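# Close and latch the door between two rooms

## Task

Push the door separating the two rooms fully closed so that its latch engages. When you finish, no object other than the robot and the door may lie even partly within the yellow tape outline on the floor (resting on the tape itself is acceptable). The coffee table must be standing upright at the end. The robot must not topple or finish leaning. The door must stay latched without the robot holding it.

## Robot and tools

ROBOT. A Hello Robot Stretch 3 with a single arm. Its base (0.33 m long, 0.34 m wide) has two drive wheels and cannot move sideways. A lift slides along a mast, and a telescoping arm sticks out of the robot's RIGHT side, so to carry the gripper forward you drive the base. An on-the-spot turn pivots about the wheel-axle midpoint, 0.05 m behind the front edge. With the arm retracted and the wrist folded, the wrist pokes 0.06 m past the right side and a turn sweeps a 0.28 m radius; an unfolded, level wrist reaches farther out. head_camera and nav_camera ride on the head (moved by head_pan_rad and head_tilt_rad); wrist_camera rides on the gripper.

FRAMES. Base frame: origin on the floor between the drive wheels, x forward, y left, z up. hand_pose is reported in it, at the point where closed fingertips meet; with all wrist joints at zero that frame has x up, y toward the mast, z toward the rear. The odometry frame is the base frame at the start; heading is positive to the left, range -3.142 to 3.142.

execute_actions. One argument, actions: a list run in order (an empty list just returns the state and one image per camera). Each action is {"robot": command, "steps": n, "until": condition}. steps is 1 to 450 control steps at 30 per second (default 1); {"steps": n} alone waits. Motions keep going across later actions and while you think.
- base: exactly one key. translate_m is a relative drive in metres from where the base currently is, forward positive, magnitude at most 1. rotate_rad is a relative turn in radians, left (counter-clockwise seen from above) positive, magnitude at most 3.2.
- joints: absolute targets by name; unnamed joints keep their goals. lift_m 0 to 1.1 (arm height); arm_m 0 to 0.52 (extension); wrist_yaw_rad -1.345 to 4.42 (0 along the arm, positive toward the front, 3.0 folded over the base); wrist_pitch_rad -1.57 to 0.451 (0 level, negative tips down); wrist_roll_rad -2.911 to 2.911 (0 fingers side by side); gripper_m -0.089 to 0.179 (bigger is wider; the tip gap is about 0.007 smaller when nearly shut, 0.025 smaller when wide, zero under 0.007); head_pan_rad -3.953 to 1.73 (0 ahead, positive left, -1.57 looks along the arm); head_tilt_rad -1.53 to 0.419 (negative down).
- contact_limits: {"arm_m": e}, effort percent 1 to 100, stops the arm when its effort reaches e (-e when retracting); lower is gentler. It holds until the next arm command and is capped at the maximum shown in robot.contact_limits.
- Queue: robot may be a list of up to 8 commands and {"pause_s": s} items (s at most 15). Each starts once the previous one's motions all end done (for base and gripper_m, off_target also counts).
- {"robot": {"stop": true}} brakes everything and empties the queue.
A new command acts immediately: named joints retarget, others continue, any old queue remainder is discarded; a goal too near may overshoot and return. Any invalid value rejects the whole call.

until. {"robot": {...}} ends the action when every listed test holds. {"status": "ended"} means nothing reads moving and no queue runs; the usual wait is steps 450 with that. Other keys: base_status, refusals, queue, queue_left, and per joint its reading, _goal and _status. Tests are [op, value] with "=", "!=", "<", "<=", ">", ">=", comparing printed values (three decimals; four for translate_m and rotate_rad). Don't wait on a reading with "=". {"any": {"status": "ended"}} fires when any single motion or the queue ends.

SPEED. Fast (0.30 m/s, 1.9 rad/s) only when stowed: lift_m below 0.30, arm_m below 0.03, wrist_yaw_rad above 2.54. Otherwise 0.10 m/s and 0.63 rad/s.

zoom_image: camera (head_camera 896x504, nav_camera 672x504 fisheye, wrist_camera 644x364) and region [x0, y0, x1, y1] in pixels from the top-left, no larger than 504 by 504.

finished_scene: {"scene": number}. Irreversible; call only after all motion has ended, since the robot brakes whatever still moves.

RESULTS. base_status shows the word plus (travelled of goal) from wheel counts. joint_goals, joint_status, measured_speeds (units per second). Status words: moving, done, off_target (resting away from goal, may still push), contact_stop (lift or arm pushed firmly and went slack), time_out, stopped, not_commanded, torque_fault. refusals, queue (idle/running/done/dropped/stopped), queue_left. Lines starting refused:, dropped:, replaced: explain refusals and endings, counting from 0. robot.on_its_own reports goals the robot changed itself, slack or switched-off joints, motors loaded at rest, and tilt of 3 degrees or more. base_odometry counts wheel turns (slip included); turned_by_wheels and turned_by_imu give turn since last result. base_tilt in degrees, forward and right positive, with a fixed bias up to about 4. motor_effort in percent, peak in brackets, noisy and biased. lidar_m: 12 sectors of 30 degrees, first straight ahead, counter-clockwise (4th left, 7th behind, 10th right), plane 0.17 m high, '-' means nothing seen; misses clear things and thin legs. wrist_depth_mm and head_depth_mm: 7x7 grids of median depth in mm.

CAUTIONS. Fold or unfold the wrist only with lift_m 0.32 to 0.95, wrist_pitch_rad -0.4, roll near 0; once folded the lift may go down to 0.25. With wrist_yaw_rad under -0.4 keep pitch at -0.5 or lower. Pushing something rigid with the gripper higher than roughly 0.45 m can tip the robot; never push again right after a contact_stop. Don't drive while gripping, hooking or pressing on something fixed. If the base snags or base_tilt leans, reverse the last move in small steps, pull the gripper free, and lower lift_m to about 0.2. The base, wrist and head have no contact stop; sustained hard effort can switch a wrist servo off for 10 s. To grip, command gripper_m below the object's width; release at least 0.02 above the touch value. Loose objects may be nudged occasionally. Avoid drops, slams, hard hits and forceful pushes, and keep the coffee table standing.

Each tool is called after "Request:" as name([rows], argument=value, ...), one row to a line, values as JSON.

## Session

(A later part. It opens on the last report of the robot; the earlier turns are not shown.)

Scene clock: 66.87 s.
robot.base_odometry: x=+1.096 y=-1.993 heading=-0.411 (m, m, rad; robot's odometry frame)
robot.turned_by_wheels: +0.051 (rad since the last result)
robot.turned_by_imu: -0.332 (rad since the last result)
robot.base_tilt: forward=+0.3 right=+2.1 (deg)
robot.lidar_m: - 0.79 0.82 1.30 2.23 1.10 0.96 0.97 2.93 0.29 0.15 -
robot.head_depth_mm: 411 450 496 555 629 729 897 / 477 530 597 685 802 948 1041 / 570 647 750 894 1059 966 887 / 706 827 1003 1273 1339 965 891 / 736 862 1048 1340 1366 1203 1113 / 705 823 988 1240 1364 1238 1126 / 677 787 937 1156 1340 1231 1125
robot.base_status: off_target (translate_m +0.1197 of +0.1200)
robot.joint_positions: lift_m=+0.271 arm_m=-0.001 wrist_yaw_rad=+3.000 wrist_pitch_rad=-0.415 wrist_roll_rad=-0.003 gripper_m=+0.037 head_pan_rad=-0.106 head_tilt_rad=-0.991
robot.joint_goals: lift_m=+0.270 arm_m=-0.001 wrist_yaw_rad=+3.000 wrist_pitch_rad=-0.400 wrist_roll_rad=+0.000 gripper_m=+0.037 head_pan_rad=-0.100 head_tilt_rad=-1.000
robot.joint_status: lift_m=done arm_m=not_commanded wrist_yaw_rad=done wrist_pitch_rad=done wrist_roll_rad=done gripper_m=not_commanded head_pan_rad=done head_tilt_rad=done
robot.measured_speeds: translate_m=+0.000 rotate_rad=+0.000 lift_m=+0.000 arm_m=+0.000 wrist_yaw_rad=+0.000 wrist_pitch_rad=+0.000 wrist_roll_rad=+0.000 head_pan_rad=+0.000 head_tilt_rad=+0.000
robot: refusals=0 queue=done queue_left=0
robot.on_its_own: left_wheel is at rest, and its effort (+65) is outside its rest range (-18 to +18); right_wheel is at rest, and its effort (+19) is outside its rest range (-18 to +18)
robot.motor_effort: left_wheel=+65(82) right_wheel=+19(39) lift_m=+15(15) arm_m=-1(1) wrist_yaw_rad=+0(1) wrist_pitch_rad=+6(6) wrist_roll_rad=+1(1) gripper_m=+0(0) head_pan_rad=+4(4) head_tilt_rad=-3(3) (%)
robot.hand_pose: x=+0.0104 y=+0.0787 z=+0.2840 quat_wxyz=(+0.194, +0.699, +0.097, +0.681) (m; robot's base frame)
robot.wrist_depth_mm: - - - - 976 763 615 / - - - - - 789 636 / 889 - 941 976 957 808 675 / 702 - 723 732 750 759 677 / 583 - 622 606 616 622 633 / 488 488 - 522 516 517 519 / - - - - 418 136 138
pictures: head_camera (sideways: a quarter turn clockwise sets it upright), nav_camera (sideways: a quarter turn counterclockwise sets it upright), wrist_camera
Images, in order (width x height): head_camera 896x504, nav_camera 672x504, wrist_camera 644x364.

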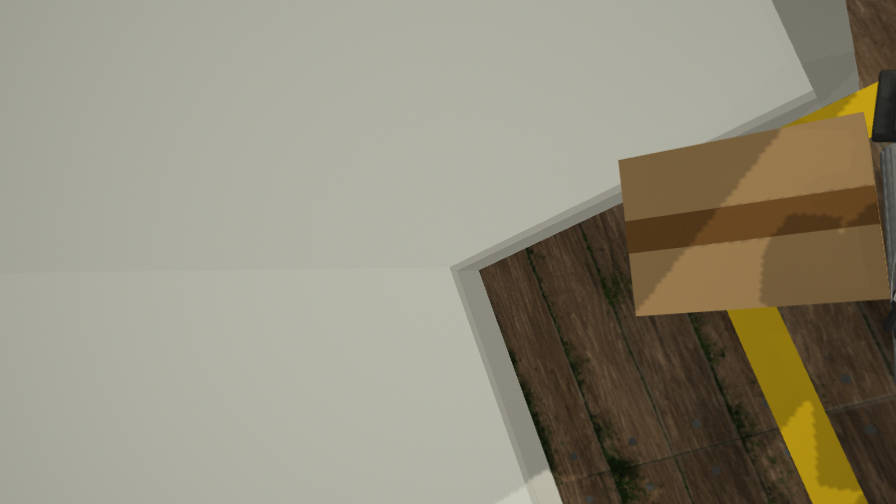

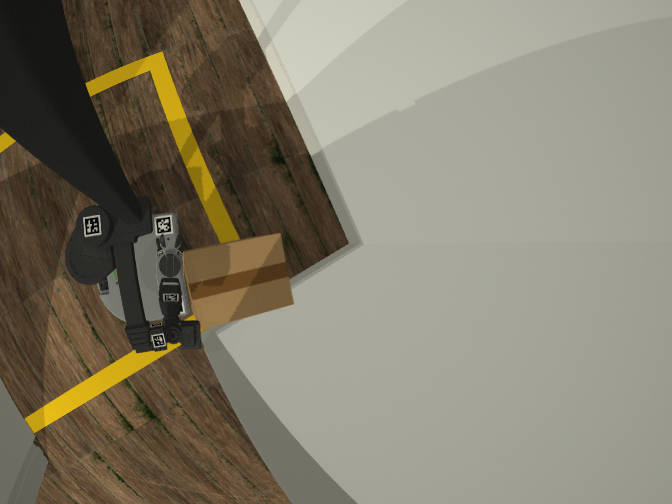

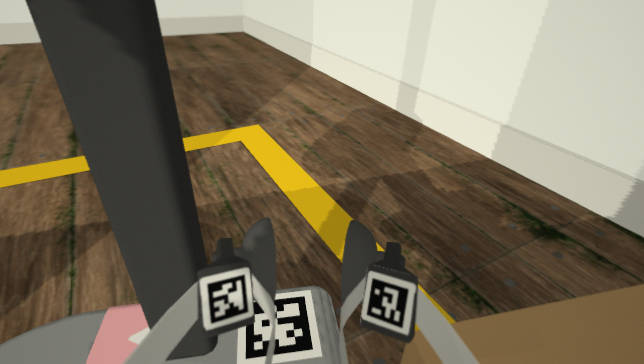

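Request:
execute_actions([
  {"robot":[{"base":{"translate_m":-0.5},"joints":{"head_pan_rad":-1.4,"head_tilt_rad":-0.85}},{"base":{"rotate_rad":1.885}},{"base":{"translate_m":-0.225}},{"joints":{"lift_m":0.36}},{"joints":{"wrist_yaw_rad":0.0,"wrist_pitch_rad":-0.4}}],"steps":450,"until":{"robot":{"status":"ended"}}},
])

Scene clock: 84.57 s.
robot.base_odometry: x=+0.616 y=-2.017 heading=+1.473 (m, m, rad; robot's odometry frame)
robot.turned_by_wheels: +1.884 (rad since the last result)
robot.turned_by_imu: +1.891 (rad since the last result)
robot.base_tilt: forward=+0.1 right=+2.3 (deg)
robot.lidar_m: 2.28 0.65 0.50 0.49 0.53 2.61 2.49 1.79 0.49 0.49 1.25 1.68
robot.head_depth_mm: 1070 1219 1370 1329 1154 1052 1151 / 1090 1247 1452 1660 1156 1233 1164 / 1113 1274 1491 1672 1150 1163 1174 / 1129 1305 1533 1702 1470 1275 1156 / 1149 1330 1571 1701 1475 1292 1154 / 1177 1356 1618 1710 1471 1294 1156 / 1204 1398 1666 1706 1460 1287 1149
robot.base_status: done (translate_m -0.2250 of -0.2250)
robot.joint_positions: lift_m=+0.359 arm_m=-0.001 wrist_yaw_rad=+0.002 wrist_pitch_rad=-0.415 wrist_roll_rad=-0.003 gripper_m=+0.037 head_pan_rad=-1.393 head_tilt_rad=-0.852
robot.joint_goals: lift_m=+0.360 arm_m=-0.001 wrist_yaw_rad=+0.000 wrist_pitch_rad=-0.400 wrist_roll_rad=+0.000 gripper_m=+0.037 head_pan_rad=-1.400 head_tilt_rad=-0.850
robot.joint_status: lift_m=done arm_m=not_commanded wrist_yaw_rad=done wrist_pitch_rad=done wrist_roll_rad=done gripper_m=not_commanded head_pan_rad=done head_tilt_rad=done
robot.measured_speeds: translate_m=+0.000 rotate_rad=+0.000 lift_m=+0.000 arm_m=+0.000 wrist_yaw_rad=+0.000 wrist_pitch_rad=+0.000 wrist_roll_rad=+0.000 head_pan_rad=+0.000 head_tilt_rad=+0.000
robot: refusals=0 queue=done queue_left=0
robot.motor_effort: left_wheel=-5(65) right_wheel=+3(18) lift_m=+57(60) arm_m=-2(2) wrist_yaw_rad=-2(0) wrist_pitch_rad=+6(4) wrist_roll_rad=+1(1) gripper_m=-2(1) head_pan_rad=-4(53) head_tilt_rad=+1(13) (%)
robot.hand_pose: x=-0.0211 y=-0.3686 z=+0.3726 quat_wxyz=(+0.693, +0.147, -0.691, -0.145) (m; robot's base frame)
robot.wrist_depth_mm: 848 849 899 886 649 361 239 / 925 906 961 970 648 369 237 / 993 - - 515 522 365 239 / 877 893 400 394 415 364 252 / 711 717 354 339 346 345 274 / 606 605 - 366 499 343 299 / 518 528 475 413 413 367 341
pictures: head_camera (sideways: a quarter turn clockwise sets it upright), nav_camera (sideways: a quarter turn counterclockwise sets it upright), wrist_camera
Images, in order (width x height): head_camera 896x504, nav_camera 672x504, wrist_camera 644x364.

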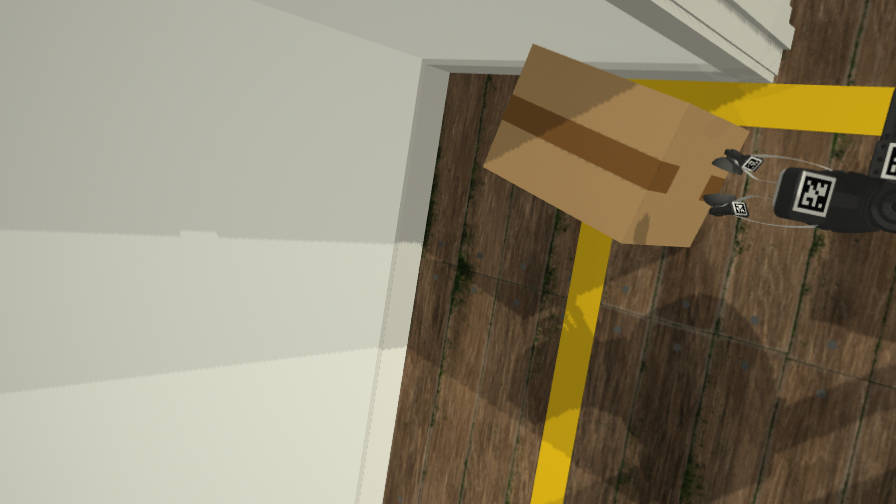

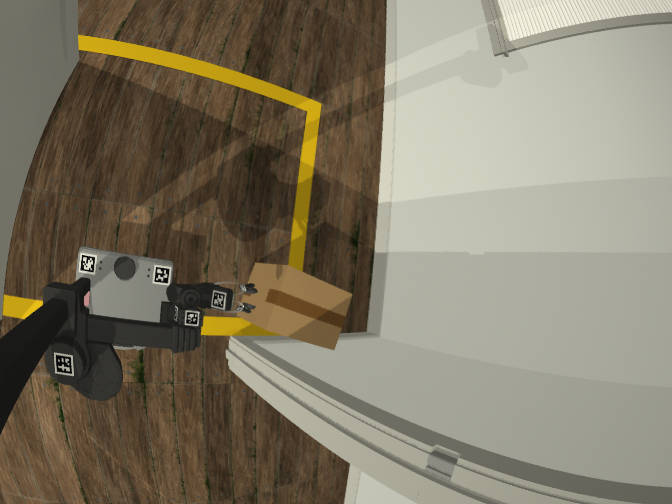

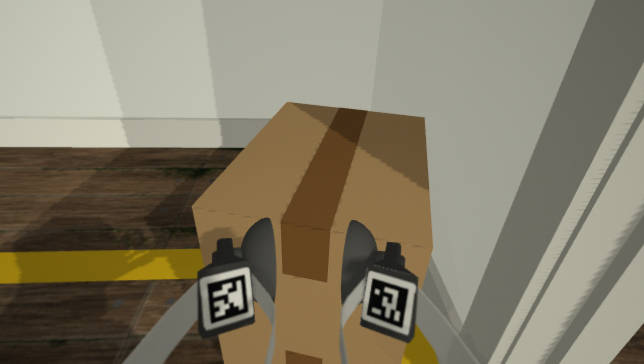

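Request:
execute_actions([
  {"robot":[{"base":{"translate_m":-0.06},"joints":{"wrist_pitch_rad":0.0,"lift_m":0.09,"gripper_m":0.0}},{"joints":{"arm_m":0.45},"contact_limits":{"arm_m":60}}],"steps":300,"until":{"robot":{"status":"ended"}}},
])

Scene clock: 92.37 s.
robot.base_odometry: x=+0.610 y=-2.076 heading=+1.473 (m, m, rad; robot's odometry frame)
robot.turned_by_wheels: +0.000 (rad since the last result)
robot.turned_by_imu: -0.112 (rad since the last result)
robot.base_tilt: forward=+0.3 right=+2.0 (deg)
robot.lidar_m: 2.35 0.73 0.52 0.50 0.51 2.47 2.41 2.06 0.49 0.48 0.69 1.53
robot.head_depth_mm: 751 708 668 640 764 1238 1164 / 1081 1190 1124 1028 890 1041 1152 / 1107 1269 1496 1560 1233 1256 1159 / 1118 1288 1512 1345 1229 1297 1158 / 1125 1295 1528 1699 1475 1297 1155 / 1133 1310 1541 1708 1465 1293 1152 / 1142 1324 1567 1707 1468 1288 1150
robot.base_status: done (translate_m -0.0600 of -0.0600)
robot.joint_positions: lift_m=+0.091 arm_m=+0.299 wrist_yaw_rad=-0.024 wrist_pitch_rad=-0.048 wrist_roll_rad=-0.002 gripper_m=+0.000 head_pan_rad=-1.394 head_tilt_rad=-0.848
robot.joint_goals: lift_m=+0.090 arm_m=+0.300 wrist_yaw_rad=+0.000 wrist_pitch_rad=+0.000 wrist_roll_rad=+0.000 gripper_m=+0.000 head_pan_rad=-1.400 head_tilt_rad=-0.850
robot.joint_status: lift_m=done arm_m=contact_stop wrist_yaw_rad=done wrist_pitch_rad=done wrist_roll_rad=done gripper_m=done head_pan_rad=done head_tilt_rad=done
robot.measured_speeds: translate_m=-0.001 rotate_rad=+0.008 lift_m=+0.000 arm_m=-0.023 wrist_yaw_rad=+0.070 wrist_pitch_rad=+0.000 wrist_roll_rad=+0.000 head_pan_rad=+0.000 head_tilt_rad=+0.000
robot: refusals=0 queue=dropped queue_left=0
robot.on_its_own: arm_m is slack since a contact_stop, until your next command for it (your +0.450 is given up)
robot.motor_effort: left_wheel=-11(34) right_wheel=+1(26) lift_m=+18(57) arm_m=+25(71) wrist_yaw_rad=+14(52) wrist_pitch_rad=+19(20) wrist_roll_rad=+0(0) gripper_m=-7(79) head_pan_rad=-2(4) head_tilt_rad=-1(0) (%)
robot.contact_limits: arm_m 60 (drawing in: default 28, maximum 45; extending or still: default 37, maximum 61)
robot.hand_pose: x=-0.0274 y=-0.6988 z=+0.1930 quat_wxyz=(+0.708, +0.009, -0.706, -0.026) (m; robot's base frame)
robot.wrist_depth_mm: 561 596 616 300 138 90 66 / 110 120 137 163 139 90 67 / 113 122 141 164 139 90 67 / 115 125 144 169 140 90 67 / 117 128 148 175 141 91 67 / 121 132 148 - 131 91 67 / 123 136 159 188 131 91 67
pictures: head_camera (sideways: a quarter turn clockwise sets it upright), nav_camera (sideways: a quarter turn counterclockwise sets it upright), wrist_camera
Images, in order (width x height): head_camera 896x504, nav_camera 672x504, wrist_camera 644x364.

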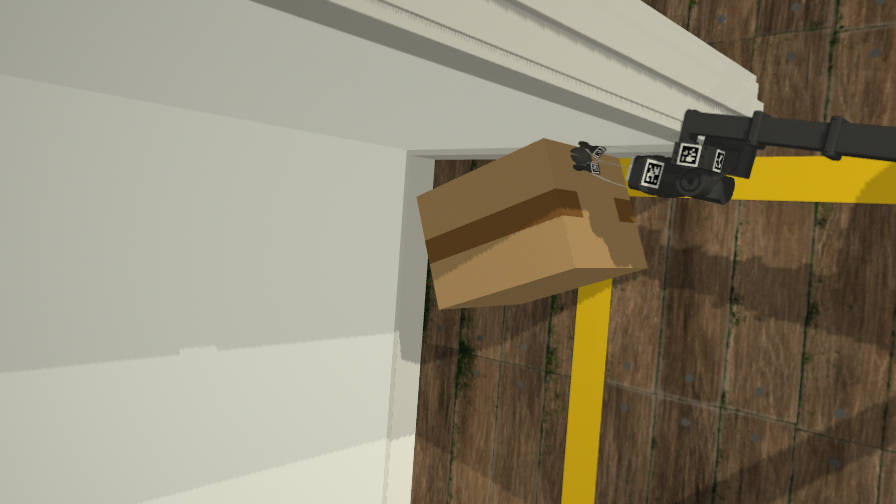

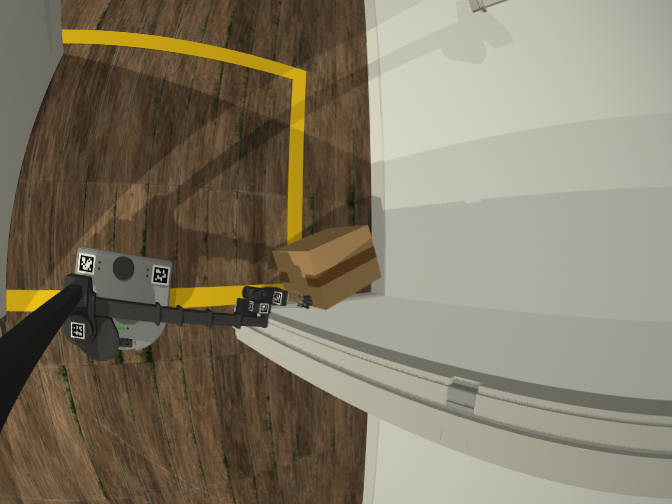

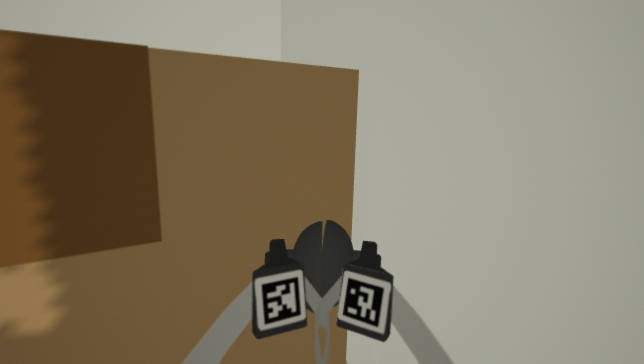

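Request:
execute_actions([
  {"robot":[{"joints":{"arm_m":0.17,"wrist_yaw_rad":0.0}},{"base":{"translate_m":0.15}},{"joints":{"arm_m":0.46},"contact_limits":{"arm_m":60}}],"steps":300,"until":{"robot":{"status":"ended"}}},
])

Scene clock: 101.87 s.
robot.base_odometry: x=+0.625 y=-1.927 heading=+1.474 (m, m, rad; robot's odometry frame)
robot.turned_by_wheels: +0.002 (rad since the last result)
robot.turned_by_imu: +0.057 (rad since the last result)
robot.base_tilt: forward=+0.2 right=+2.1 (deg)
robot.lidar_m: 2.20 0.70 0.52 0.50 0.52 2.59 2.57 1.88 0.54 0.86 1.22 1.57
robot.head_depth_mm: 1057 1208 1383 1355 1321 1216 1162 / 1070 1228 1441 1342 1417 1305 1156 / 1083 1244 1462 1618 1473 1296 1163 / 1099 1265 1494 1677 1478 1293 1158 / 1114 1286 1511 1695 1469 1296 1159 / 1128 1312 1550 1716 1471 1291 1152 / 1146 1325 1576 1702 1474 1289 1149
robot.base_status: done (translate_m +0.1500 of +0.1500)
robot.joint_positions: lift_m=+0.091 arm_m=+0.457 wrist_yaw_rad=+0.092 wrist_pitch_rad=-0.029 wrist_roll_rad=-0.001 gripper_m=+0.000 head_pan_rad=-1.395 head_tilt_rad=-0.847
robot.joint_goals: lift_m=+0.090 arm_m=+0.460 wrist_yaw_rad=+0.000 wrist_pitch_rad=+0.000 wrist_roll_rad=+0.000 gripper_m=+0.000 head_pan_rad=-1.400 head_tilt_rad=-0.850
robot.joint_status: lift_m=done arm_m=done wrist_yaw_rad=done wrist_pitch_rad=done wrist_roll_rad=done gripper_m=done head_pan_rad=done head_tilt_rad=done
robot.measured_speeds: translate_m=+0.000 rotate_rad=+0.000 lift_m=+0.000 arm_m=+0.000 wrist_yaw_rad=+0.000 wrist_pitch_rad=+0.000 wrist_roll_rad=+0.000 head_pan_rad=+0.000 head_tilt_rad=+0.000
robot: refusals=0 queue=done queue_left=0
robot.on_its_own: left_wheel is at rest, and its effort (+28) is outside its rest range (-18 to +18); right_wheel is at rest, and its effort (-20) is outside its rest range (-18 to +18); arm_m is at rest, and its effort (+35) is outside its rest range (-14 to +14); wrist_yaw_rad is at rest, and its effort (-59) is outside its rest range (-12 to +12)
robot.motor_effort: left_wheel=+28(34) right_wheel=-20(26) lift_m=+18(18) arm_m=+35(61) wrist_yaw_rad=-59(66) wrist_pitch_rad=+11(18) wrist_roll_rad=+0(0) gripper_m=-14(14) head_pan_rad=-3(2) head_tilt_rad=-2(0) (%)
robot.contact_limits: arm_m 60 (drawing in: default 28, maximum 45; extending or still: default 37, maximum 61)
robot.hand_pose: x=+0.0020 y=-0.8567 z=+0.1979 quat_wxyz=(+0.707, +0.043, -0.705, +0.022) (m; robot's base frame)
robot.wrist_depth_mm: 458 463 460 470 470 464 316 / 477 480 478 156 150 143 138 / 481 491 165 157 150 144 139 / 493 506 169 162 155 149 143 / 503 512 513 165 159 152 147 / 515 515 - - 163 157 150 / 405 408 185 177 167 160 154
pictures: head_camera (sideways: a quarter turn clockwise sets it upright), nav_camera (sideways: a quarter turn counterclockwise sets it upright), wrist_camera
Images, in order (width x height): head_camera 896x504, nav_camera 672x504, wrist_camera 644x364.

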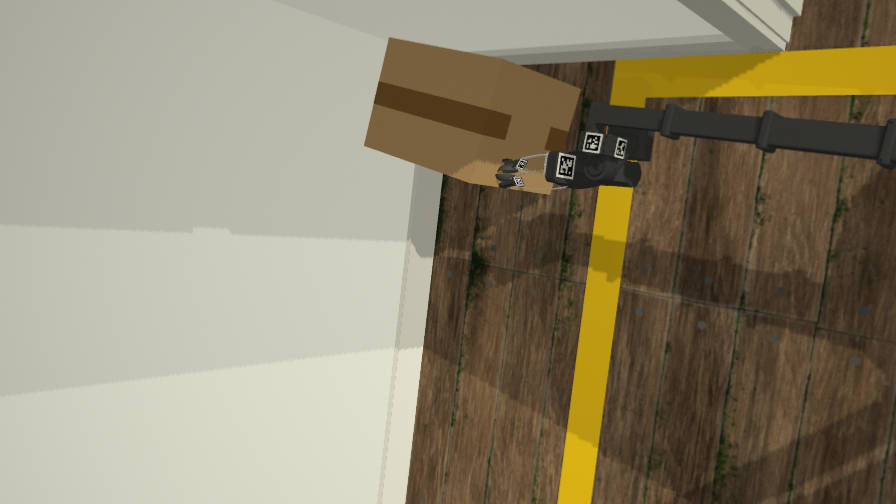

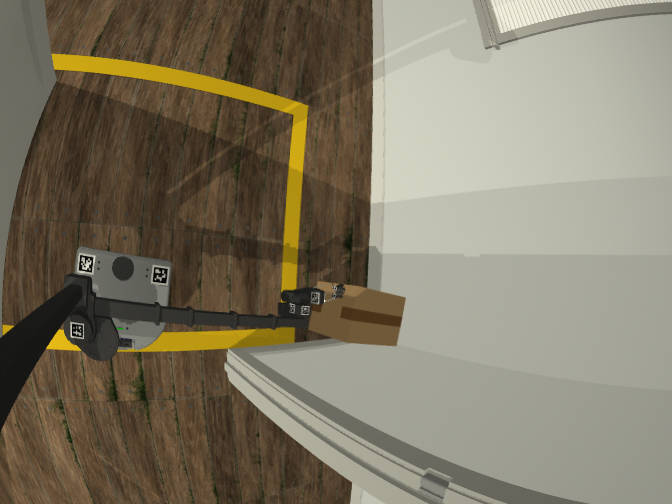

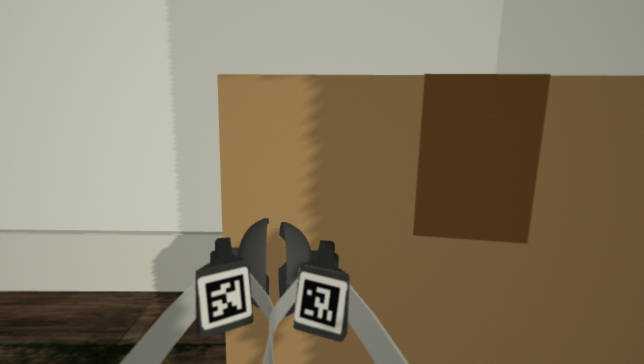

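Request:
execute_actions([
  {"robot":[{"joints":{"arm_m":0.0}},{"joints":{"lift_m":0.36,"wrist_pitch_rad":-0.4,"wrist_roll_rad":0,"head_pan_rad":-1.45,"head_tilt_rad":-0.8}}],"steps":300,"until":{"robot":{"status":"ended"}}},
])

Scene clock: 110.80 s.
robot.base_odometry: x=+0.625 y=-1.927 heading=+1.473 (m, m, rad; robot's odometry frame)
robot.turned_by_wheels: -0.001 (rad since the last result)
robot.turned_by_imu: -0.001 (rad since the last result)
robot.base_tilt: forward=+0.2 right=+2.0 (deg)
robot.lidar_m: 2.20 0.70 0.52 0.50 0.52 2.59 2.57 1.88 0.53 0.86 1.22 1.57
robot.head_depth_mm: 1049 1183 1303 1258 1186 1133 1143 / 1059 1209 1401 1411 1439 1330 1179 / 1068 1219 1412 1446 1429 1324 1188 / 1078 1232 1429 1665 1513 1320 1179 / 1084 1238 1439 1681 1520 1316 1172 / 1092 1257 1466 1708 1514 1318 1169 / 1105 1264 1478 1693 1508 1317 1167
robot.base_status: done (translate_m +0.1500 of +0.1500)
robot.joint_positions: lift_m=+0.359 arm_m=+0.000 wrist_yaw_rad=+0.109 wrist_pitch_rad=-0.412 wrist_roll_rad=+0.000 gripper_m=+0.000 head_pan_rad=-1.443 head_tilt_rad=-0.804
robot.joint_goals: lift_m=+0.360 arm_m=+0.000 wrist_yaw_rad=+0.109 wrist_pitch_rad=-0.400 wrist_roll_rad=+0.000 gripper_m=+0.000 head_pan_rad=-1.450 head_tilt_rad=-0.800
robot.joint_status: lift_m=done arm_m=done wrist_yaw_rad=done wrist_pitch_rad=done wrist_roll_rad=done gripper_m=done head_pan_rad=done head_tilt_rad=done
robot.measured_speeds: translate_m=+0.000 rotate_rad=+0.000 lift_m=+0.000 arm_m=+0.000 wrist_yaw_rad=+0.000 wrist_pitch_rad=+0.000 wrist_roll_rad=+0.000 head_pan_rad=+0.000 head_tilt_rad=+0.000
robot: refusals=0 queue=done queue_left=0
robot.on_its_own: wrist_yaw_rad is held at +0.109, not at your +0.000, by its stall guard, which is not easing now
robot.motor_effort: left_wheel=-2(29) right_wheel=+2(20) lift_m=+57(61) arm_m=-4(34) wrist_yaw_rad=-1(59) wrist_pitch_rad=+5(9) wrist_roll_rad=+0(1) gripper_m=-4(14) head_pan_rad=-4(12) head_tilt_rad=+1(6) (%)
robot.hand_pose: x=+0.0030 y=-0.3690 z=+0.3732 quat_wxyz=(+0.699, +0.183, -0.683, -0.107) (m; robot's base frame)
robot.wrist_depth_mm: 848 869 869 868 861 540 365 / 951 931 944 904 745 531 364 / - - - 684 648 530 364 / 865 888 909 743 712 533 363 / 713 724 729 777 735 530 360 / 601 619 621 - 634 518 343 / 525 528 518 524 541 495 338
pictures: head_camera (sideways: a quarter turn clockwise sets it upright), nav_camera (sideways: a quarter turn counterclockwise sets it upright), wrist_camera
Images, in order (width x height): head_camera 896x504, nav_camera 672x504, wrist_camera 644x364.

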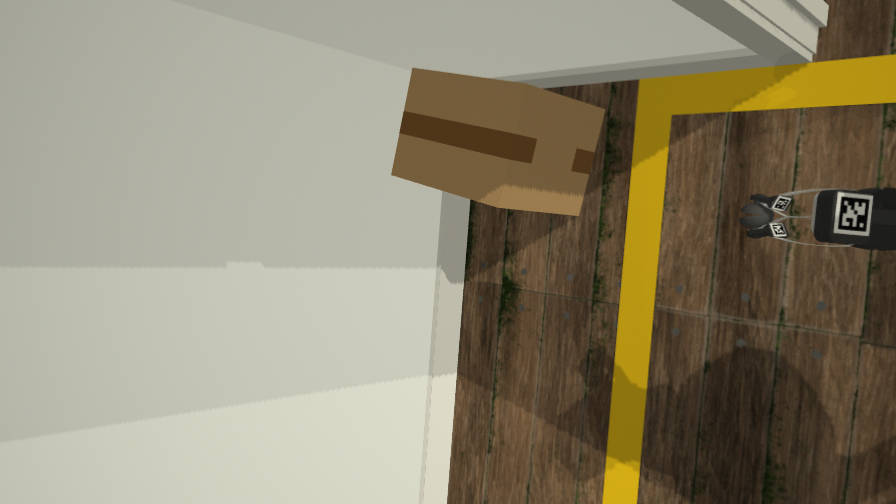

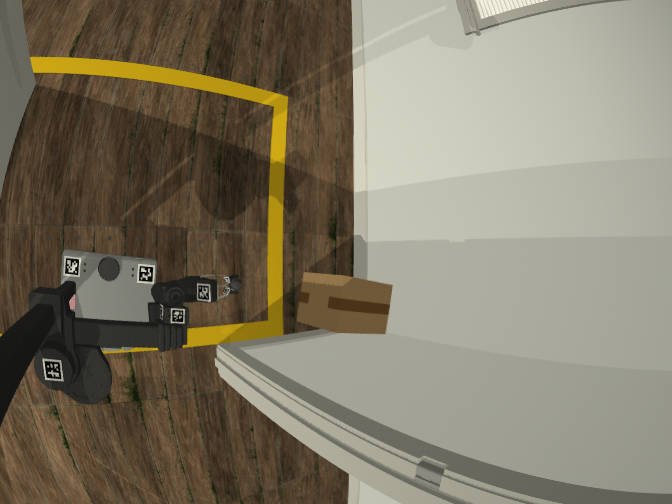

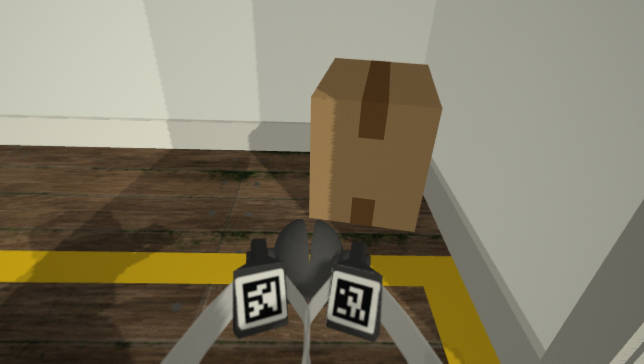

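Request:
execute_actions([
  {"robot":[{"joints":{"wrist_yaw_rad":3.0,"wrist_pitch_rad":-0.4,"wrist_roll_rad":0,"head_pan_rad":0.0,"head_tilt_rad":-0.6}},{"joints":{"lift_m":0.27}},{"base":{"translate_m":1.0}},{"base":{"rotate_rad":1.609}},{"base":{"translate_m":0.85}}],"steps":450,"until":{"robot":{"status":"ended"}}},
  {"steps":300,"until":{"robot":{"status":"ended"}}},
])

Scene clock: 130.77 s.
robot.base_odometry: x=-0.126 y=-0.881 heading=+3.082 (m, m, rad; robot's odometry frame)
robot.turned_by_wheels: +1.609 (rad since the last result)
robot.turned_by_imu: +1.621 (rad since the last result)
robot.base_tilt: forward=+0.1 right=+2.1 (deg)
robot.lidar_m: 1.81 1.86 1.44 1.02 0.46 0.48 1.96 1.73 1.22 1.16 0.89 1.34
robot.head_depth_mm: 1564 1739 1938 2159 1821 1502 1281 / 1571 1733 1942 2124 1824 1493 1276 / 1569 1734 1932 2109 1807 1494 1276 / 1555 1726 1939 2131 1785 1490 1264 / 1572 1727 1927 2103 1799 1477 1264 / 1565 1721 1922 2083 1766 1477 1257 / 1566 1715 1922 2105 1779 1471 1256
robot.base_status: done (translate_m +0.8500 of +0.8500)
robot.joint_positions: lift_m=+0.271 arm_m=+0.000 wrist_yaw_rad=+2.999 wrist_pitch_rad=-0.413 wrist_roll_rad=+0.000 gripper_m=+0.000 head_pan_rad=-0.007 head_tilt_rad=-0.605
robot.joint_goals: lift_m=+0.270 arm_m=+0.000 wrist_yaw_rad=+3.000 wrist_pitch_rad=-0.400 wrist_roll_rad=+0.000 gripper_m=+0.000 head_pan_rad=+0.000 head_tilt_rad=-0.600
robot.joint_status: lift_m=done arm_m=done wrist_yaw_rad=done wrist_pitch_rad=done wrist_roll_rad=done gripper_m=done head_pan_rad=done head_tilt_rad=done
robot.measured_speeds: translate_m=+0.000 rotate_rad=+0.000 lift_m=+0.000 arm_m=+0.000 wrist_yaw_rad=+0.000 wrist_pitch_rad=+0.000 wrist_roll_rad=+0.000 head_pan_rad=+0.000 head_tilt_rad=+0.000
robot: refusals=0 queue=done queue_left=0
robot.motor_effort: left_wheel=-5(15) right_wheel=+3(7) lift_m=+14(55) arm_m=-4(3) wrist_yaw_rad=+0(0) wrist_pitch_rad=+5(5) wrist_roll_rad=-1(1) gripper_m=-3(2) head_pan_rad=+3(47) head_tilt_rad=+1(14) (%)
robot.hand_pose: x=+0.0106 y=+0.0775 z=+0.2845 quat_wxyz=(+0.194, +0.700, +0.096, +0.680) (m; robot's base frame)
robot.wrist_depth_mm: - - - - - - - / 461 - - - - - - / 481 - 947 985 - - - / 491 - 732 753 751 769 786 / 491 - 594 627 628 629 636 / 480 503 - - 516 512 521 / - - - - 446 447 451
pictures: head_camera (sideways: a quarter turn clockwise sets it upright), nav_camera (sideways: a quarter turn counterclockwise sets it upright), wrist_camera
Images, in order (width x height): head_camera 896x504, nav_camera 672x504, wrist_camera 644x364.

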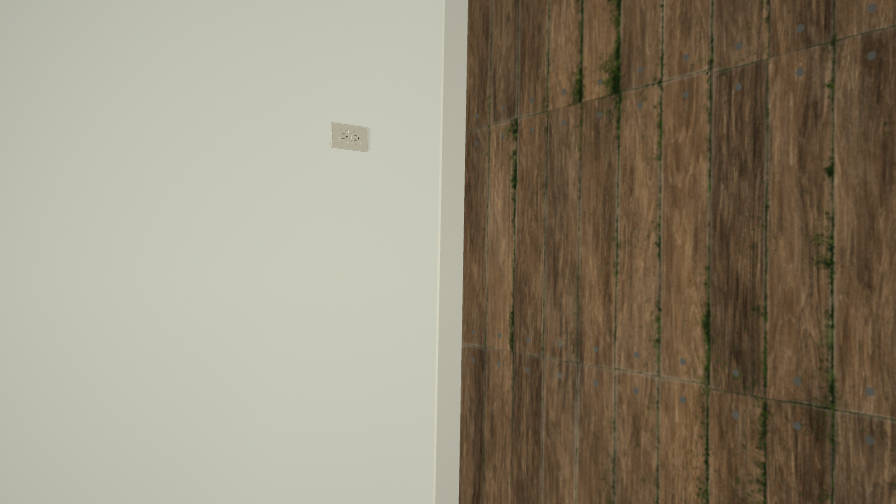

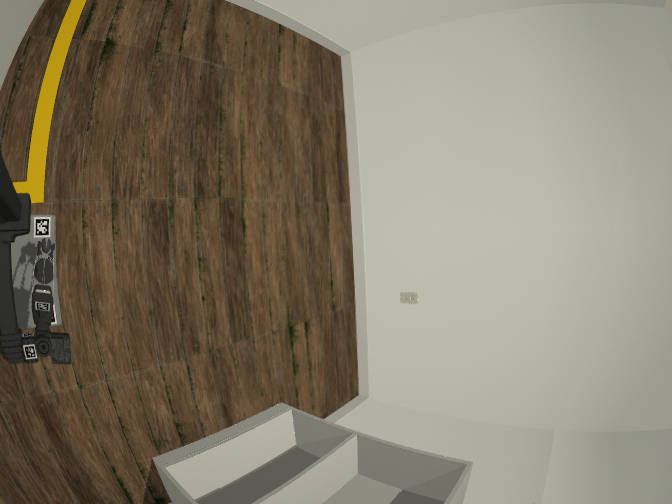

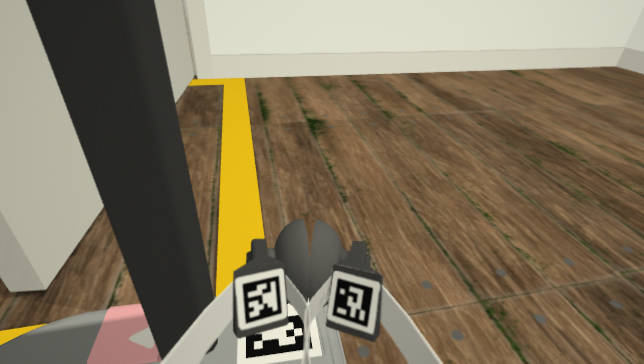

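Request:
execute_actions([
  {"robot":[{"base":{"rotate_rad":1.344}},{"base":{"translate_m":0.75}},{"base":{"rotate_rad":1.78}},{"base":{"translate_m":0.3}}],"steps":450,"until":{"robot":{"status":"ended"}}},
])

Scene clock: 142.93 s.
robot.base_odometry: x=-0.039 y=-1.624 heading=-0.078 (m, m, rad; robot's odometry frame)
robot.turned_by_wheels: +3.124 (rad since the last result)
robot.turned_by_imu: +3.140 (rad since the last result)
robot.base_tilt: forward=+0.3 right=+2.2 (deg)
robot.lidar_m: - 0.15 0.22 1.76 1.63 2.01 1.91 0.95 0.66 0.46 0.19 0.15
robot.head_depth_mm: - - - - - - - / - - - - - - - / - - - - - - - / - - - - - - - / - - - - - - - / - - - - - - - / - - - - - - -
robot.base_status: done (translate_m +0.3000 of +0.3000)
robot.joint_positions: lift_m=+0.271 arm_m=+0.000 wrist_yaw_rad=+2.999 wrist_pitch_rad=-0.413 wrist_roll_rad=+0.000 gripper_m=+0.000 head_pan_rad=-0.007 head_tilt_rad=-0.605
robot.joint_goals: lift_m=+0.270 arm_m=+0.000 wrist_yaw_rad=+3.000 wrist_pitch_rad=-0.400 wrist_roll_rad=+0.000 gripper_m=+0.000 head_pan_rad=+0.000 head_tilt_rad=-0.600
robot.joint_status: lift_m=done arm_m=done wrist_yaw_rad=done wrist_pitch_rad=done wrist_roll_rad=done gripper_m=done head_pan_rad=done head_tilt_rad=done
robot.measured_speeds: translate_m=+0.000 rotate_rad=+0.000 lift_m=+0.000 arm_m=+0.000 wrist_yaw_rad=+0.000 wrist_pitch_rad=+0.000 wrist_roll_rad=+0.000 head_pan_rad=+0.000 head_tilt_rad=+0.000
robot: refusals=0 queue=done queue_left=0
robot.motor_effort: left_wheel=-5(14) right_wheel=+3(9) lift_m=+15(15) arm_m=-4(4) wrist_yaw_rad=+0(0) wrist_pitch_rad=+5(5) wrist_roll_rad=-1(0) gripper_m=-2(1) head_pan_rad=+3(5) head_tilt_rad=+1(1) (%)
robot.hand_pose: x=+0.0106 y=+0.0775 z=+0.2844 quat_wxyz=(+0.194, +0.700, +0.096, +0.680) (m; robot's base frame)
robot.wrist_depth_mm: - - - - 367 222 159 / - - - - 375 225 161 / 919 - 970 958 380 226 161 / 703 - 728 739 383 228 162 / 577 - 615 629 393 231 163 / 492 498 - - 365 231 164 / - - - - 349 235 166
pictures: head_camera (sideways: a quarter turn clockwise sets it upright), nav_camera (sideways: a quarter turn counterclockwise sets it upright), wrist_camera
Images, in order (width x height): head_camera 896x504, nav_camera 672x504, wrist_camera 644x364.

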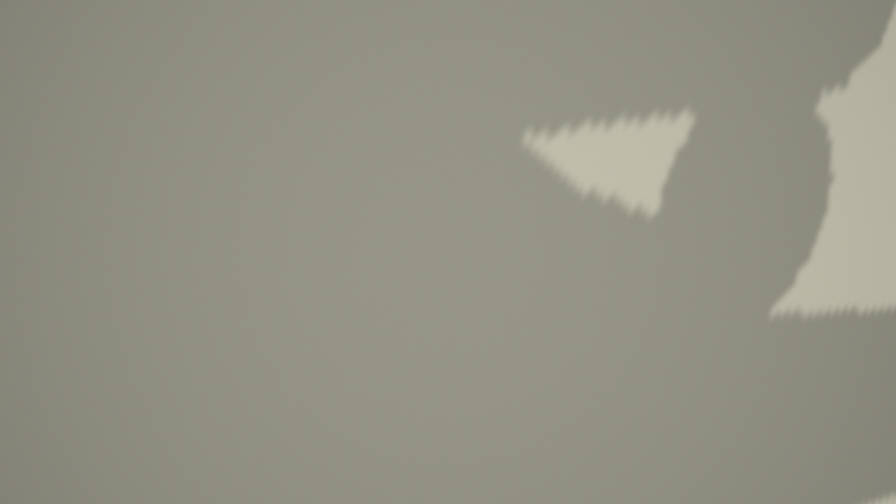

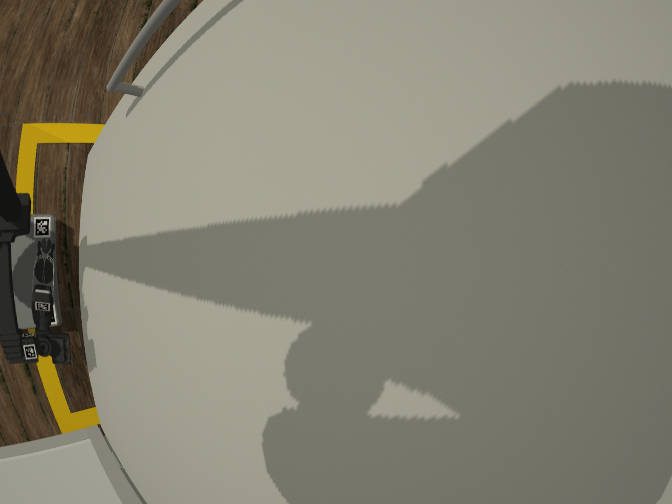

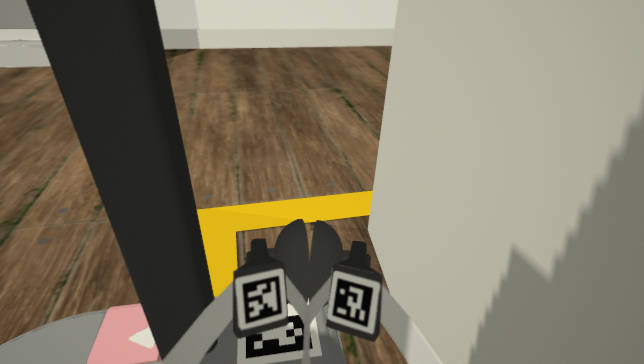

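Request:
execute_actions([
  {"robot":[{"base":{"translate_m":0.45},"joints":{"head_pan_rad":-0.5,"head_tilt_rad":-0.5}}],"steps":300,"until":{"robot":{"status":"ended"}}},
  {"steps":45},
])

Scene clock: 148.30 s.
robot.base_odometry: x=+0.409 y=-1.659 heading=-0.077 (m, m, rad; robot's odometry frame)
robot.turned_by_wheels: +0.000 (rad since the last result)
robot.turned_by_imu: -0.226 (rad since the last result)
robot.base_tilt: forward=+0.2 right=+2.2 (deg)
robot.lidar_m: 1.04 1.47 1.68 1.99 1.84 2.22 2.30 1.13 0.62 0.54 0.54 0.62
robot.head_depth_mm: 509 539 575 614 659 712 773 / 551 587 628 675 731 797 877 / 602 645 695 752 820 907 1011 / 662 716 776 852 942 1056 1195 / 708 765 862 954 1087 1237 1315 / 827 912 1019 1149 1319 1486 1335 / 945 1061 1204 1397 1543 1511 1336
robot.base_status: done (translate_m +0.4500 of +0.4500)
robot.joint_positions: lift_m=+0.270 arm_m=+0.000 wrist_yaw_rad=+2.999 wrist_pitch_rad=-0.416 wrist_roll_rad=+0.002 gripper_m=+0.000 head_pan_rad=-0.493 head_tilt_rad=-0.502
robot.joint_goals: lift_m=+0.270 arm_m=+0.000 wrist_yaw_rad=+3.000 wrist_pitch_rad=-0.400 wrist_roll_rad=+0.000 gripper_m=+0.000 head_pan_rad=-0.500 head_tilt_rad=-0.500
robot.joint_status: lift_m=done arm_m=done wrist_yaw_rad=done wrist_pitch_rad=done wrist_roll_rad=done gripper_m=done head_pan_rad=done head_tilt_rad=done
robot.measured_speeds: translate_m=+0.000 rotate_rad=+0.000 lift_m=+0.000 arm_m=+0.000 wrist_yaw_rad=+0.000 wrist_pitch_rad=+0.000 wrist_roll_rad=+0.000 head_pan_rad=+0.000 head_tilt_rad=+0.000
robot: refusals=0 queue=done queue_left=0
robot.motor_effort: left_wheel=+0(100) right_wheel=+1(47) lift_m=+27(29) arm_m=-1(4) wrist_yaw_rad=+2(12) wrist_pitch_rad=+6(7) wrist_roll_rad=-1(2) gripper_m=-2(3) head_pan_rad=-3(40) head_tilt_rad=+1(13) (%)
robot.hand_pose: x=+0.0107 y=+0.0773 z=+0.2834 quat_wxyz=(+0.195, +0.701, +0.096, +0.679) (m; robot's base frame)
robot.wrist_depth_mm: - - - - - - - / - - - - - - - / 913 - 934 968 - - - / 706 - 742 746 757 775 791 / 572 - 600 627 605 611 622 / 490 501 - - 512 515 521 / - - - - 440 444 452
pictures: head_camera (sideways: a quarter turn clockwise sets it upright), nav_camera (sideways: a quarter turn counterclockwise sets it upright), wrist_camera
Images, in order (width x height): head_camera 896x504, nav_camera 672x504, wrist_camera 644x364.

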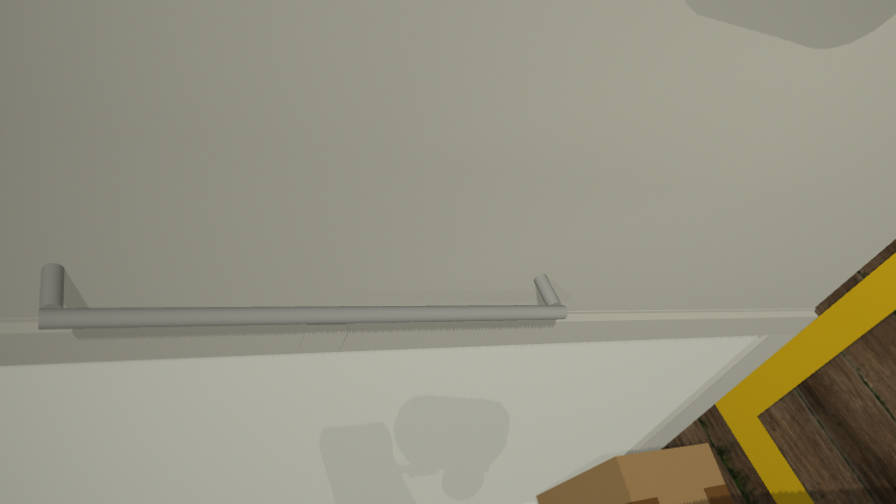

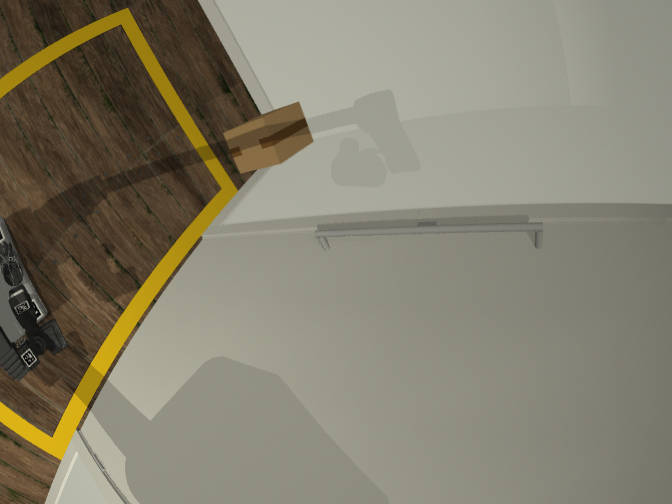

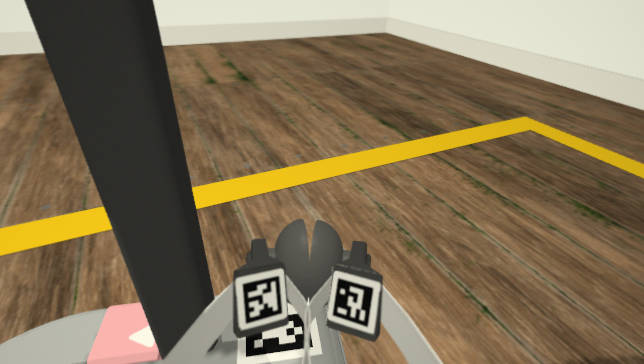

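Request:
zoom_image(camera="head_camera", region=[500, 250, 896, 480])

Request:
zoom_image(camera="nav_camera", region=[180, 150, 672, 300])

Region (500, 250, 896, 480) of head_camera's 896x504 image, scaled by 1.273, with more detail than that image has; it fills the top 293 rows of this view, and the rest is white.

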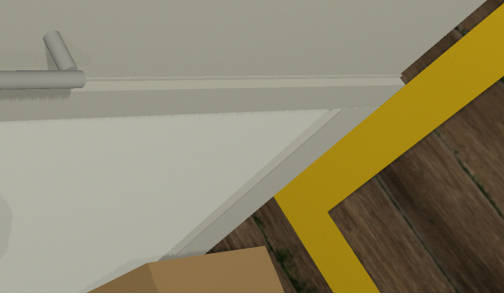

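Region (180, 150, 672, 300) of nav_camera's 672x504 image, scaled by 1.024, with more detail than that image has; it fills the top 154 rows of this view, and the rest is white.

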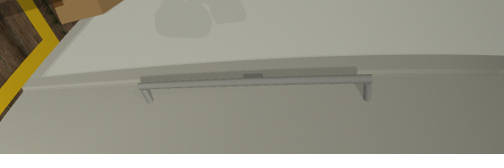

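Request:
execute_actions([
  {"robot":[{"base":{"translate_m":0.4},"joints":{"head_pan_rad":-1.2,"head_tilt_rad":-0.6}},{"joints":{"arm_m":0.4},"contact_limits":{"arm_m":45}}],"steps":300,"until":{"robot":{"status":"ended"}}},
])

Scene clock: 154.90 s.
robot.base_odometry: x=+0.808 y=-1.690 heading=-0.077 (m, m, rad; robot's odometry frame)
robot.turned_by_wheels: +0.000 (rad since the last result)
robot.turned_by_imu: -0.024 (rad since the last result)
robot.base_tilt: forward=-0.1 right=+1.5 (deg)
robot.lidar_m: 0.77 1.09 1.23 2.03 2.09 2.11 2.69 0.94 0.51 0.43 0.43 0.49
robot.head_depth_mm: 344 377 417 467 531 615 726 / 348 381 422 474 539 624 741 / 351 385 428 480 548 637 755 / 355 390 433 487 555 647 776 / 358 395 439 495 565 661 795 / 363 399 445 502 575 674 811 / 367 404 450 508 585 656 831
robot.base_status: done (translate_m +0.4000 of +0.4000)
robot.joint_positions: lift_m=+0.270 arm_m=+0.237 wrist_yaw_rad=+3.065 wrist_pitch_rad=-0.417 wrist_roll_rad=+0.001 gripper_m=+0.000 head_pan_rad=-1.193 head_tilt_rad=-0.595
robot.joint_goals: lift_m=+0.270 arm_m=+0.237 wrist_yaw_rad=+3.000 wrist_pitch_rad=-0.400 wrist_roll_rad=+0.000 gripper_m=+0.000 head_pan_rad=-1.200 head_tilt_rad=-0.600
robot.joint_status: lift_m=done arm_m=contact_stop wrist_yaw_rad=done wrist_pitch_rad=done wrist_roll_rad=done gripper_m=done head_pan_rad=done head_tilt_rad=done
robot.measured_speeds: translate_m=+0.000 rotate_rad=-0.003 lift_m=+0.000 arm_m=-0.013 wrist_yaw_rad=-0.889 wrist_pitch_rad=+0.000 wrist_roll_rad=-0.024 head_pan_rad=+0.000 head_tilt_rad=-0.048
robot: refusals=0 queue=dropped queue_left=0
robot.on_its_own: arm_m is slack since a contact_stop, until your next command for it (your +0.400 is given up)
robot.motor_effort: left_wheel=+3(14) right_wheel=+1(7) lift_m=+28(28) arm_m=+18(53) wrist_yaw_rad=-35(67) wrist_pitch_rad=+7(7) wrist_roll_rad=-1(2) gripper_m=-3(2) head_pan_rad=-3(43) head_tilt_rad=-2(8) (%)
robot.contact_limits: arm_m 45 (drawing in: default 28, maximum 45; extending or still: default 37, maximum 61)
robot.hand_pose: x=-0.0041 y=-0.1581 z=+0.2831 quat_wxyz=(+0.173, +0.697, +0.120, +0.685) (m; robot's base frame)
robot.wrist_depth_mm: - - - - - - - / - - - - - - - / 883 890 957 946 980 - 973 / 708 784 - 734 748 764 790 / 577 - - - 610 618 634 / - - - - 513 528 529 / - - - - 435 452 456
pictures: head_camera (sideways: a quarter turn clockwise sets it upright), nav_camera (sideways: a quarter turn counterclockwise sets it upright), wrist_camera
Images, in order (width x height): head_camera 896x504, nav_camera 672x504, wrist_camera 644x364.

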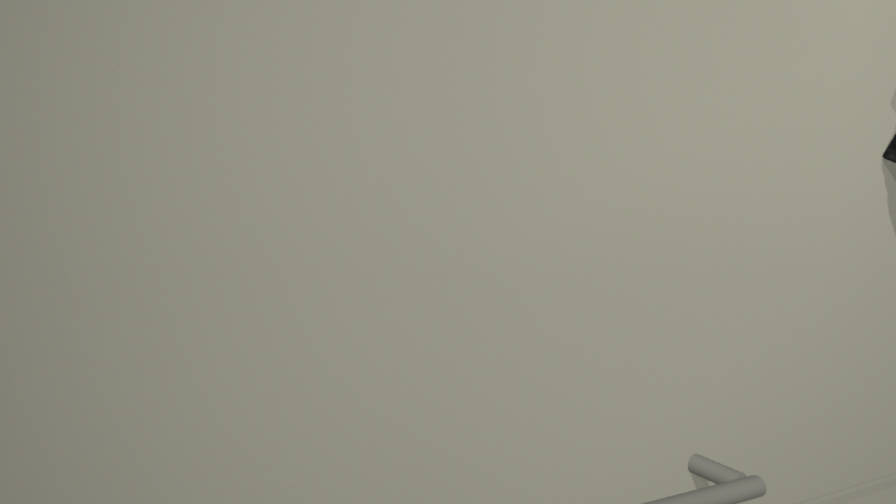

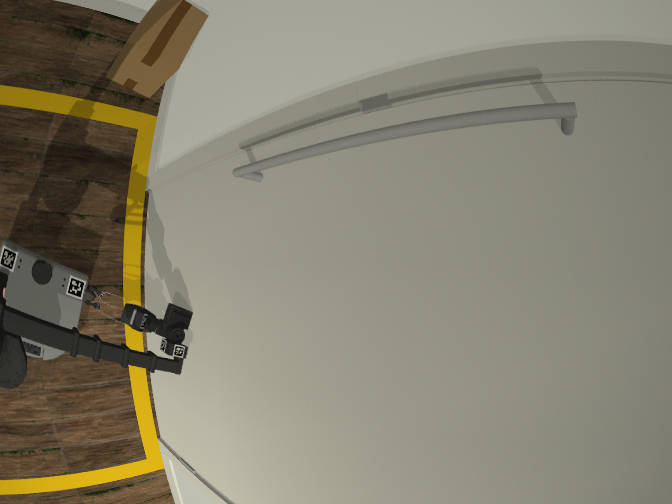

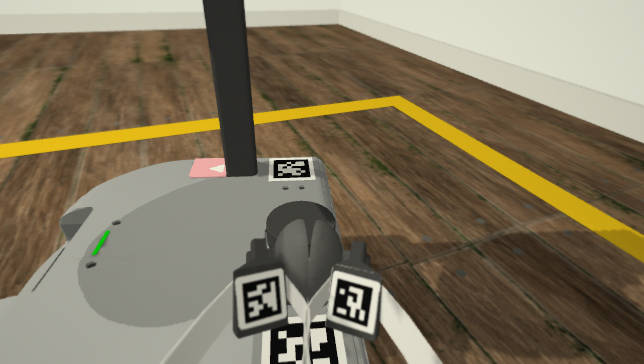

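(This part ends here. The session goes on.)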